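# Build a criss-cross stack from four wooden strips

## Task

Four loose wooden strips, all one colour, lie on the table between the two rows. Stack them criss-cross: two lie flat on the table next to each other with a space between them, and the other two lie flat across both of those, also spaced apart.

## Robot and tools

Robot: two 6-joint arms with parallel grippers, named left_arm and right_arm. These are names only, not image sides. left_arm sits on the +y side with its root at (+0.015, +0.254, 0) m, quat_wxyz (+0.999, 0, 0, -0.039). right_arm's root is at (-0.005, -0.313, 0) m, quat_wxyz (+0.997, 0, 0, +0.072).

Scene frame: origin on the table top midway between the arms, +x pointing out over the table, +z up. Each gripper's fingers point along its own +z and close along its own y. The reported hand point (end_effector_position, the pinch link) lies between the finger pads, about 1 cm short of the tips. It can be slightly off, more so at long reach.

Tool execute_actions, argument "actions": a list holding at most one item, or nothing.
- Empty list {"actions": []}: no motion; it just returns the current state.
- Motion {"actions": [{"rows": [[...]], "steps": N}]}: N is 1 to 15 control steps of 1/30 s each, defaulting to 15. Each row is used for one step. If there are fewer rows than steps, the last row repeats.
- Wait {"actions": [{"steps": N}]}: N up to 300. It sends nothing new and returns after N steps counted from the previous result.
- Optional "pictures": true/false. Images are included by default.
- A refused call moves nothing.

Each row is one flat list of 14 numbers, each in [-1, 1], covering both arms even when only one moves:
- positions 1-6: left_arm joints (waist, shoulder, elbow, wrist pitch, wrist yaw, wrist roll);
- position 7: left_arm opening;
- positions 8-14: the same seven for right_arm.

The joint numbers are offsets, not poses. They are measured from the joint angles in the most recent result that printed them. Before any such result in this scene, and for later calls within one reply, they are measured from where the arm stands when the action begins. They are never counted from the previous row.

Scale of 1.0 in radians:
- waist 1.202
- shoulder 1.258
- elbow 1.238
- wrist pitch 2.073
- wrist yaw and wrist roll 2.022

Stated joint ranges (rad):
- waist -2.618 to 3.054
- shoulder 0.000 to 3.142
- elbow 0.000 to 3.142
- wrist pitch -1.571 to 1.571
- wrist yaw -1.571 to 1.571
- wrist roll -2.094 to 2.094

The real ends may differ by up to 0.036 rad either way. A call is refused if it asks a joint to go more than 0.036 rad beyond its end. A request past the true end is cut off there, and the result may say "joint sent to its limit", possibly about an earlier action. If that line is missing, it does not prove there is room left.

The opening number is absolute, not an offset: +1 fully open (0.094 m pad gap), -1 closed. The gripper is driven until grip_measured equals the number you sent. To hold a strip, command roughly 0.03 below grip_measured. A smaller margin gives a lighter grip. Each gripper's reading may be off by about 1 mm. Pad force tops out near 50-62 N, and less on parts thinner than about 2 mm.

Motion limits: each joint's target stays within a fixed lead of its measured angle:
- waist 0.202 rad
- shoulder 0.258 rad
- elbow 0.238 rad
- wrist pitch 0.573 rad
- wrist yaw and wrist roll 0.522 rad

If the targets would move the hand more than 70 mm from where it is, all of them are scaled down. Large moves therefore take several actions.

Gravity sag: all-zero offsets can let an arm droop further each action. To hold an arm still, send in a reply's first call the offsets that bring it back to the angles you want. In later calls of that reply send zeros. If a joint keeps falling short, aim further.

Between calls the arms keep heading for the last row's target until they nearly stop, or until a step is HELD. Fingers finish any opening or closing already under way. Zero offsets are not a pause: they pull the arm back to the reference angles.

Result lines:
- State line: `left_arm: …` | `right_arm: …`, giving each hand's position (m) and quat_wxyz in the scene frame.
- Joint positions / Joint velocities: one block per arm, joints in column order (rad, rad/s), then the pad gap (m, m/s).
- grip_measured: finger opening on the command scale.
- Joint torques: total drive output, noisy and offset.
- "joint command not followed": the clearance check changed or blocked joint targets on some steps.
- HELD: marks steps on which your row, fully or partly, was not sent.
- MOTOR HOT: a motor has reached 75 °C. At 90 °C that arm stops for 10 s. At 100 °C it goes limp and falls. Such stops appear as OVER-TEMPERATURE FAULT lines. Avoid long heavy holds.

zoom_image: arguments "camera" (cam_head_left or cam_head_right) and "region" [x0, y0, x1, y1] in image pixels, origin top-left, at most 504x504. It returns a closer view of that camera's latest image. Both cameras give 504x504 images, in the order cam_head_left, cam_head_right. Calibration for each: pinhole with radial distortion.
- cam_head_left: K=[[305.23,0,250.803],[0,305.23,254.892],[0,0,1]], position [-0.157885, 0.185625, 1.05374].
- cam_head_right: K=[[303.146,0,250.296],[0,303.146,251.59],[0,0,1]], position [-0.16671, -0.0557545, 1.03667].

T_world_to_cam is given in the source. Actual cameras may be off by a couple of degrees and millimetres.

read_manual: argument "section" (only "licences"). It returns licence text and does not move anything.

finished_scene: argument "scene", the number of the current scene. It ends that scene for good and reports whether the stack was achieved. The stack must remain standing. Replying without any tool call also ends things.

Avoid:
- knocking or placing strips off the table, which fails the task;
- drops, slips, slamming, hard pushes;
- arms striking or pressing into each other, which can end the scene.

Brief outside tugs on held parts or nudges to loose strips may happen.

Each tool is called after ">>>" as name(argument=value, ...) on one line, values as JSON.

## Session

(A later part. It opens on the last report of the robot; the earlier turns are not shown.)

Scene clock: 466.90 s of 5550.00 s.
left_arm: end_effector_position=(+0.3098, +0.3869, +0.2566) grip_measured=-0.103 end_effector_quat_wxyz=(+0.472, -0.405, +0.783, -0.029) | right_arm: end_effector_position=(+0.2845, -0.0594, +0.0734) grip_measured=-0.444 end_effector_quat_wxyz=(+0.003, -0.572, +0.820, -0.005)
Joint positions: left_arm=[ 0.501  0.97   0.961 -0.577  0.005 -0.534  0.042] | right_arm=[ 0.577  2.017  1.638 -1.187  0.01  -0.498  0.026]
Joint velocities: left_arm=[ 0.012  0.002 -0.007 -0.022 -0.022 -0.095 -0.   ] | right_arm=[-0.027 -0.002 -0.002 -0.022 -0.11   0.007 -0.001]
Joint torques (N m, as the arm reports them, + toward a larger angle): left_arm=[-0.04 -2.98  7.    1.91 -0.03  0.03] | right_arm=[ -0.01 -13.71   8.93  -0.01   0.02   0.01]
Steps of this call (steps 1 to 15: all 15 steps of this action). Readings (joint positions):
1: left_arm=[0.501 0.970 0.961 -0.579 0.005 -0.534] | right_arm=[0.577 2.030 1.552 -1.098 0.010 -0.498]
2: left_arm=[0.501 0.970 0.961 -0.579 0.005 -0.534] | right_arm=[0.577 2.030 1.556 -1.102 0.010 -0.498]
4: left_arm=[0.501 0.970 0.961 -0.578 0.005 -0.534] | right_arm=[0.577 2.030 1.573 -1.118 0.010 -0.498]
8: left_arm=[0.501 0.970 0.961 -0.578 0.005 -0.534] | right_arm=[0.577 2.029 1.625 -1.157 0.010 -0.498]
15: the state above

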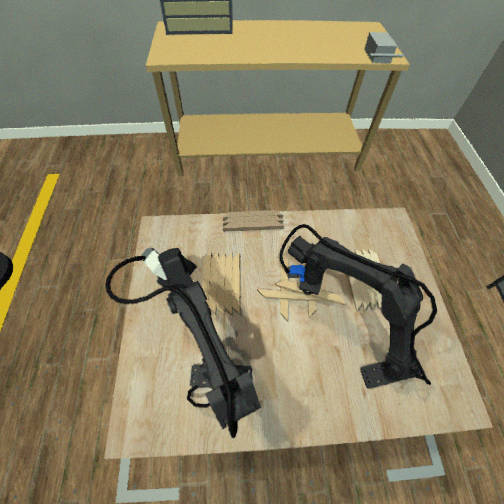

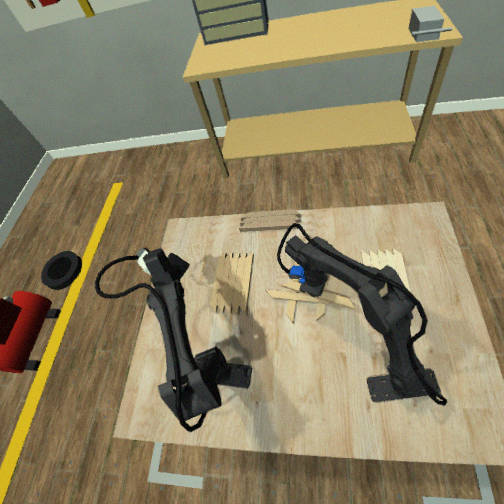

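>>> execute_actions(actions=[{"rows":[[0,0,0,0,0,0,-0.1,-0.004,0.01,0.04,-0.01,0,-0.01,-0.48],[0,0,0,0,0,0,-0.1,-0.008,0.03,0.075,-0.017,0,-0.02,-0.48],[0,0,0,0,0,0,-0.1,-0.012,0.05,0.105,-0.024,0,-0.03,-0.48],[0,0,0,0,0,0,-0.1,-0.016,0.07,0.135,-0.03,0,-0.04,-0.48],[0,0,0,0,0,0,-0.1,-0.02,0.09,0.165,-0.036,0,-0.05,-0.48],[0,0,0,0,0,0,-0.1,-0.024,0.11,0.195,-0.042,0,-0.06,-0.48],[0,0,0,0,0,0,-0.1,-0.028,0.13,0.23,-0.048,0,-0.075,-0.48],[0,0,0,0,0,0,-0.1,-0.032,0.155,0.265,-0.055,0,-0.09,-0.48],[0,0,0,0,0,0,-0.1,-0.036,0.18,0.3,-0.062,0,-0.105,-0.48],[0,0,0,0,0,0,-0.1,-0.04,0.205,0.335,-0.07,0,-0.12,-0.48],[0,0,0,0,0,0,-0.1,-0.044,0.23,0.37,-0.078,0,-0.13,-0.48],[0,0,0,0,0,0,-0.1,-0.048,0.25,0.405,-0.086,0,-0.14,-0.48],[0,0,0,0,0,0,-0.1,-0.052,0.27,0.435,-0.092,0,-0.148,-0.48],[0,0,0,0,0,0,-0.1,-0.055,0.285,0.458,-0.097,0,-0.148,-0.48],[0,0,0,0,0,0,-0.1,-0.057,0.293,0.474,-0.097,0,-0.148,-0.48]],"steps":15}], pictures=false)

>>> execute_actions(actions=[{"steps":15}])

>>> zoom_image(camera="cam_head_left", region=[240, 230, 370, 340])

Scene clock: 491.10 s of 5550.00 s.
left_arm: end_effector_position=(+0.3100, +0.3870, +0.2569) grip_measured=-0.103 end_effector_quat_wxyz=(+0.472, -0.405, +0.783, -0.029) | right_arm: end_effector_position=(+0.3672, -0.0215, +0.0737) grip_measured=-0.444 end_effector_quat_wxyz=(+0.033, -0.644, +0.765, -0.006)
Joint positions: left_arm=[ 0.501  0.97   0.961 -0.576  0.005 -0.534  0.042] | right_arm=[ 0.521  2.346  2.164 -1.323  0.01  -0.734  0.026]
Joint velocities: left_arm=[-0.002 -0.017 -0.007  0.007 -0.066  0.037  0.001] | right_arm=[-0.125  0.623  0.73  -0.198 -0.051 -0.403  0.   ]
Joint torques (N m, as the arm reports them, + toward a larger angle): left_arm=[-0.05 -2.99  7.    1.91 -0.02  0.03] | right_arm=[ -0.34 -15.02   8.82  -0.14   0.03  -0.04]
Steps of this call (steps 1 to 15: the robot went on to your last target; steps 16 to 90: nothing new was sent; then 20.70 s passed at rest; steps 91 to 105: all 15 steps of this action). Readings (joint positions):
91: left_arm=[0.501 0.970 0.961 -0.577 0.005 -0.534] | right_arm=[0.577 2.018 1.643 -1.201 0.010 -0.500]
92: left_arm=[0.501 0.970 0.961 -0.577 0.005 -0.534] | right_arm=[0.577 2.025 1.659 -1.211 0.010 -0.505]
94: left_arm=[0.501 0.970 0.961 -0.577 0.005 -0.534] | right_arm=[0.575 2.054 1.722 -1.231 0.010 -0.525]
98: left_arm=[0.501 0.970 0.961 -0.576 0.005 -0.534] | right_arm=[0.560 2.145 1.885 -1.254 0.010 -0.589]
105: the state above

Scene clock: 491.60 s of 5550.00 s.
left_arm: end_effector_position=(+0.3100, +0.3870, +0.2569) grip_measured=-0.103 end_effector_quat_wxyz=(+0.472, -0.405, +0.783, -0.029) | right_arm: end_effector_position=(+0.3665, -0.0288, +0.0662) grip_measured=-0.444 end_effector_quat_wxyz=(+0.008, -0.660, +0.751, -0.006)
Joint positions: left_arm=[ 0.501  0.97   0.961 -0.576  0.005 -0.534  0.042] | right_arm=[ 0.511  2.385  2.203 -1.372  0.011 -0.788  0.026]
Joint velocities: left_arm=[ 0.002 -0.002  0.002 -0.007 -0.007 -0.022  0.001] | right_arm=[-0.007 -0.027 -0.012 -0.11  -0.037 -0.095 -0.001]
Joint torques (N m, as the arm reports them, + toward a larger angle): left_arm=[-0.04 -2.99  7.    1.92 -0.02  0.03] | right_arm=[ -0.07 -15.05   9.27  -0.06   0.03  -0.03]
Steps of this call (steps 1 to 15: the robot went on to your last target). Readings (joint positions):
1: left_arm=[0.501 0.970 0.961 -0.576 0.005 -0.534] | right_arm=[0.517 2.364 2.182 -1.327 0.010 -0.745]
2: left_arm=[0.501 0.970 0.961 -0.576 0.005 -0.534] | right_arm=[0.514 2.375 2.191 -1.331 0.010 -0.754]
4: left_arm=[0.501 0.970 0.961 -0.576 0.005 -0.534] | right_arm=[0.511 2.384 2.195 -1.344 0.011 -0.767]
8: left_arm=[0.501 0.970 0.961 -0.576 0.005 -0.534] | right_arm=[0.511 2.385 2.200 -1.365 0.011 -0.780]
15: the state above

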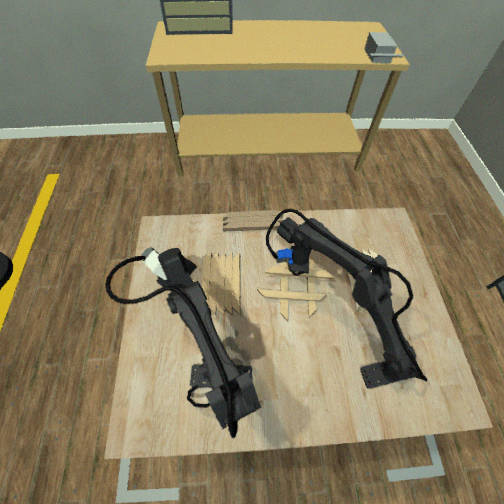

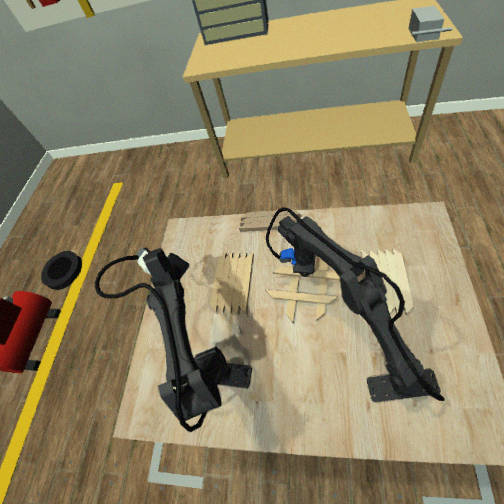

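Region (240, 230, 370, 340) of cam_head_left's 504x504 image, scaled by 3.877, with more detail than that image has; it fills the top 426 rows of this view, and the rest is white.

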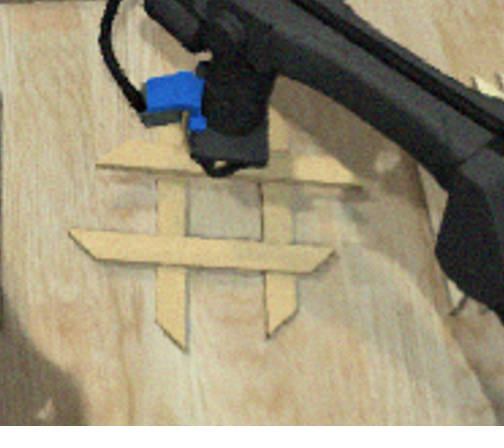

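>>> execute_actions(actions=[{"rows":[[0,0,0,0,0,0,-0.1,0,0,-0.015,0.006,0,0,-0.48],[0,0,0,0,0,0,-0.1,0,0,-0.025,0.013,0,0,-0.48],[0,0,0,0,0,0,-0.1,0,0,-0.035,0.02,0,0,-0.48],[0,0,0,0,0,0,-0.1,0,0,-0.045,0.027,0,0,-0.48],[0,0,0,0,0,0,-0.1,0,0,-0.055,0.033,0,0,-0.48],[0,0,0,0,0,0,-0.1,0,0,-0.064,0.038,0,0,-0.48],[0,0,0,0,0,0,-0.1,0,0,-0.072,0.042,0,0,-0.48],[0,0,0,0,0,0,-0.1,0,0,-0.079,0.045,0,0,-0.48],[0,0,0,0,0,0,-0.1,0,0,-0.086,0.047,0,0,-0.48]],"steps":15}], pictures=false)

>>> execute_actions(actions=[{"rows":[[0,0,0,0,0,0,-0.1,0,0,-0.012,0.008,0,0,-0.48],[0,0,0,0,0,0,-0.1,0,0,-0.016,0.01,0,0,-0.48],[0,0,0,0,0,0,-0.1,0,0,-0.02,0.012,0,0,-0.48],[0,0,0,0,0,0,-0.1,0,0,-0.024,0.014,0,0,-0.48],[0,0,0,0,0,0,-0.1,0,0,-0.028,0.016,0,0,-0.48],[0,0,0,0,0,0,-0.1,0,0,-0.032,0.018,0,0,-0.48],[0,0,0,0,0,0,-0.1,0,0,-0.036,0.02,0,0,-0.48],[0,0,0,0,0,0,-0.1,0,0,-0.04,0.022,0,0,-0.48]],"steps":15}], pictures=false)

Scene clock: 506.20 s of 5550.00 s.
left_arm: end_effector_position=(+0.3102, +0.3871, +0.2572) grip_measured=-0.103 end_effector_quat_wxyz=(+0.473, -0.404, +0.782, -0.029) | right_arm: end_effector_position=(+0.3626, -0.0318, +0.0411) grip_measured=-0.444 end_effector_quat_wxyz=(-0.002, -0.661, +0.750, -0.006)
Joint positions: left_arm=[ 0.501  0.97   0.961 -0.574  0.005 -0.534  0.042] | right_arm=[ 0.511  2.385  2.104 -1.294  0.011 -0.79   0.026]
Joint velocities: left_arm=[-0.012 -0.002 -0.012  0.022  0.051 -0.037  0.   ] | right_arm=[ 0.012 -0.017 -0.007  0.125  0.022  0.051 -0.   ]
Joint torques (N m, as the arm reports them, + toward a larger angle): left_arm=[-0.05 -2.99  7.    1.92 -0.02  0.03] | right_arm=[  0.03 -15.23   6.78   0.09   0.02   0.04]
Steps of this call (steps 1 to 15: the robot went on to your last target; steps 16 to 90: nothing new was sent; then 11.10 s passed at rest; steps 91 to 105: all 15 steps of this action). Readings (joint positions):
91: left_arm=[0.501 0.970 0.961 -0.576 0.005 -0.534] | right_arm=[0.511 2.385 2.203 -1.374 0.011 -0.790]
92: left_arm=[0.501 0.970 0.961 -0.575 0.005 -0.534] | right_arm=[0.511 2.385 2.199 -1.370 0.011 -0.790]
94: left_arm=[0.501 0.970 0.961 -0.575 0.005 -0.534] | right_arm=[0.511 2.385 2.184 -1.354 0.011 -0.790]
98: left_arm=[0.501 0.970 0.961 -0.574 0.005 -0.534] | right_arm=[0.511 2.385 2.131 -1.320 0.011 -0.790]
105: the state above

Scene clock: 506.70 s of 5550.00 s.
left_arm: end_effector_position=(+0.3104, +0.3872, +0.2576) grip_measured=-0.103 end_effector_quat_wxyz=(+0.474, -0.404, +0.782, -0.029) | right_arm: end_effector_position=(+0.3624, -0.0319, +0.0356) grip_measured=-0.444 end_effector_quat_wxyz=(-0.002, -0.661, +0.750, -0.006)
Joint positions: left_arm=[ 0.501  0.97   0.961 -0.572  0.005 -0.534  0.042] | right_arm=[ 0.511  2.385  2.082 -1.272  0.011 -0.79   0.026]
Joint velocities: left_arm=[ 0.012  0.012 -0.007 -0.007  0.037  0.007  0.   ] | right_arm=[ 0.012 -0.012  0.017  0.037  0.022  0.007 -0.001]
Joint torques (N m, as the arm reports them, + toward a larger angle): left_arm=[-0.04 -3.    7.    1.92 -0.02  0.03] | right_arm=[  0.02 -15.12   4.9    0.26   0.04   0.01]
Steps of this call (steps 1 to 15: all 15 steps of this action). Readings (joint positions):
1: left_arm=[0.501 0.970 0.961 -0.574 0.005 -0.534] | right_arm=[0.511 2.385 2.104 -1.291 0.011 -0.790]
2: left_arm=[0.501 0.970 0.961 -0.574 0.005 -0.534] | right_arm=[0.511 2.385 2.102 -1.288 0.011 -0.790]
4: left_arm=[0.501 0.970 0.961 -0.573 0.005 -0.534] | right_arm=[0.511 2.385 2.096 -1.283 0.011 -0.790]
8: left_arm=[0.501 0.970 0.961 -0.573 0.005 -0.534] | right_arm=[0.511 2.385 2.082 -1.272 0.011 -0.790]
15: the state above

Contact as predicted. Release and retreat.

>>> execute_actions(actions=[{"rows":[[0,0,0,0,0,0,-0.1,0,0,0,0,0,0,-0.42],[0,0,0,0,0,0,-0.1,0,0,0,0,0,0,-0.34],[0,0,0,0,0,0,-0.1,0,0,0,0,0,0,-0.22],[0,0,0,0,0,0,-0.1,0,0,0,0,0,0,-0.1],[0,0,0,0,0,0,-0.1,0,0,0,0,0,0,-0.1],[0,0,0,0,0,0,-0.1,0,0,0.04,-0.015,0,0,-0.1],[0,0,0,0,0,0,-0.1,0,0,0.07,-0.035,0,0,-0.1],[0,0,0,0,0,0,-0.1,0,0,0.1,-0.055,0,0,-0.1],[0,0,0,0,0,0,-0.1,0,-0.03,0.12,-0.07,0,0,-0.1],[0,0,0,0,0,0,-0.1,0,-0.07,0.12,-0.09,0,0,-0.1],[0,0,0,0,0,0,-0.1,0,-0.12,0.1,-0.1,0,0,-0.1],[0,0,0,0,0,0,-0.1,0,-0.18,0.05,-0.1,0,0,-0.1],[0,0,0,0,0,0,-0.1,-0.1,-0.27,-0.05,-0.1,0,0,-0.1],[0,0,0,0,0,0,-0.1,-0.25,-0.4,-0.2,-0.05,0,0,-0.1],[0,0,0,0,0,0,-0.1,-0.6,-0.75,-0.6,0,0,0,-0.1]],"steps":15}], pictures=false)

>>> execute_actions(actions=[{"steps":30}])

>>> zoom_image(camera="cam_head_left", region=[240, 230, 370, 340])

Scene clock: 522.17 s of 5550.00 s.
left_arm: end_effector_position=(+0.3106, +0.3873, +0.2579) grip_measured=-0.103 end_effector_quat_wxyz=(+0.474, -0.404, +0.782, -0.029) | right_arm: end_effector_position=(+0.3557, -0.0586, +0.1192) grip_measured=-0.103 end_effector_quat_wxyz=(+0.046, -0.644, +0.763, -0.004)
Joint positions: left_arm=[ 0.501  0.97   0.961 -0.571  0.005 -0.534  0.042] | right_arm=[ 0.468  2.166  2.043 -1.355  0.001 -0.79   0.042]
Joint velocities: left_arm=[ 0.007  0.002  0.007 -0.051 -0.051  0.007 -0.   ] | right_arm=[-0.833 -1.751 -1.57   0.388 -0.168  0.037 -0.001]
Joint torques (N m, as the arm reports them, + toward a larger angle): left_arm=[-0.05 -2.99  7.    1.92 -0.02  0.03] | right_arm=[ -5.02 -13.86   6.83   0.14   0.22  -0.01]
Steps of this call (steps 1 to 15: the robot went on to your last target; steps 16 to 90: nothing new was sent; then 11.97 s passed at rest; steps 91 to 105: all 15 steps of this action). Readings (joint positions):
91: left_arm=[0.501 0.970 0.961 -0.572 0.005 -0.534] | right_arm=[0.511 2.385 2.082 -1.272 0.011 -0.790]
92: left_arm=[0.501 0.970 0.961 -0.572 0.005 -0.534] | right_arm=[0.511 2.385 2.082 -1.272 0.011 -0.790]
94: left_arm=[0.501 0.970 0.961 -0.572 0.005 -0.534] | right_arm=[0.511 2.385 2.082 -1.272 0.011 -0.790]
98: left_arm=[0.501 0.970 0.961 -0.571 0.005 -0.534] | right_arm=[0.511 2.390 2.126 -1.307 0.012 -0.790]
105: the state above

Scene clock: 523.17 s of 5550.00 s.
left_arm: end_effector_position=(+0.3106, +0.3873, +0.2579) grip_measured=-0.103 end_effector_quat_wxyz=(+0.474, -0.404, +0.782, -0.029) | right_arm: end_effector_position=(+0.2785, -0.3368, +0.1748) grip_measured=-0.103 end_effector_quat_wxyz=(+0.087, -0.347, +0.932, -0.052)
Joint positions: left_arm=[ 0.501  0.97   0.961 -0.571  0.005 -0.534  0.042] | right_arm=[-0.218  1.44   1.35  -1.279  0.022 -0.79   0.042]
Joint velocities: left_arm=[-0.012  0.002  0.007  0.007  0.022 -0.022 -0.   ] | right_arm=[-0.012 -0.007  0.007 -0.037  0.095  0.007  0.001]
Joint torques (N m, as the arm reports them, + toward a larger angle): left_arm=[-0.05 -3.    6.98  1.92 -0.02  0.03] | right_arm=[ 0.6  -5.94  6.83  0.47 -0.11  0.01]
Steps of this call (steps 1 to 30: the robot went on to your last target). Readings (joint positions):
1: left_arm=[0.501 0.970 0.961 -0.571 0.005 -0.534] | right_arm=[0.434 2.104 1.987 -1.341 -0.000 -0.790]
2: left_arm=[0.501 0.970 0.961 -0.571 0.005 -0.534] | right_arm=[0.392 2.043 1.931 -1.327 -0.000 -0.790]
4: left_arm=[0.501 0.970 0.961 -0.571 0.005 -0.534] | right_arm=[0.291 1.918 1.817 -1.302 0.001 -0.790]
8: left_arm=[0.501 0.970 0.961 -0.571 0.005 -0.534] | right_arm=[0.049 1.661 1.576 -1.266 0.009 -0.790]
30: the state above

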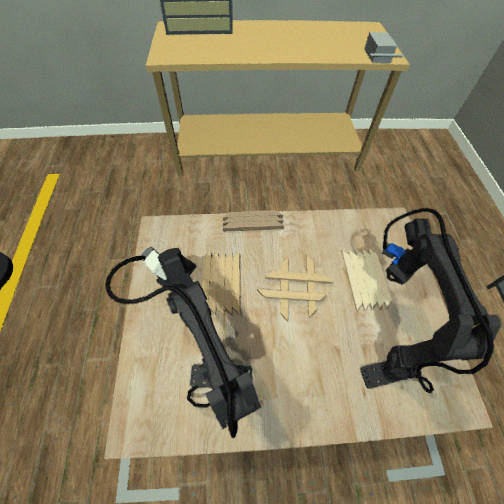

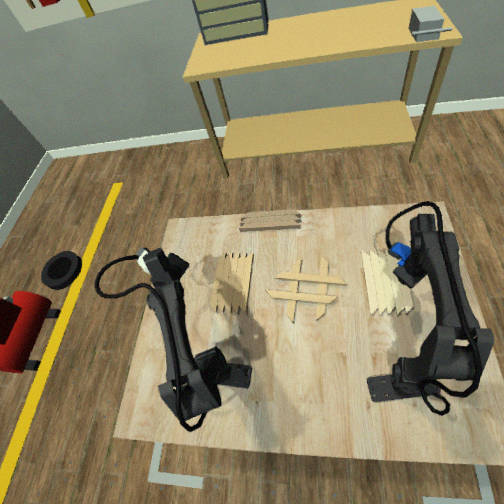

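Region (240, 230, 370, 340) of cam_head_left's 504x504 image, scaled by 3.877, with more detail than that image has; it fills the top 426 rows of this view, and the rest is white.

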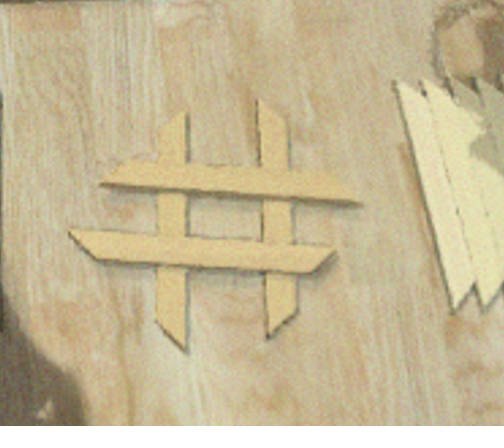

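>>> finished_scene(scene=1)

The scene is finished: the task was done.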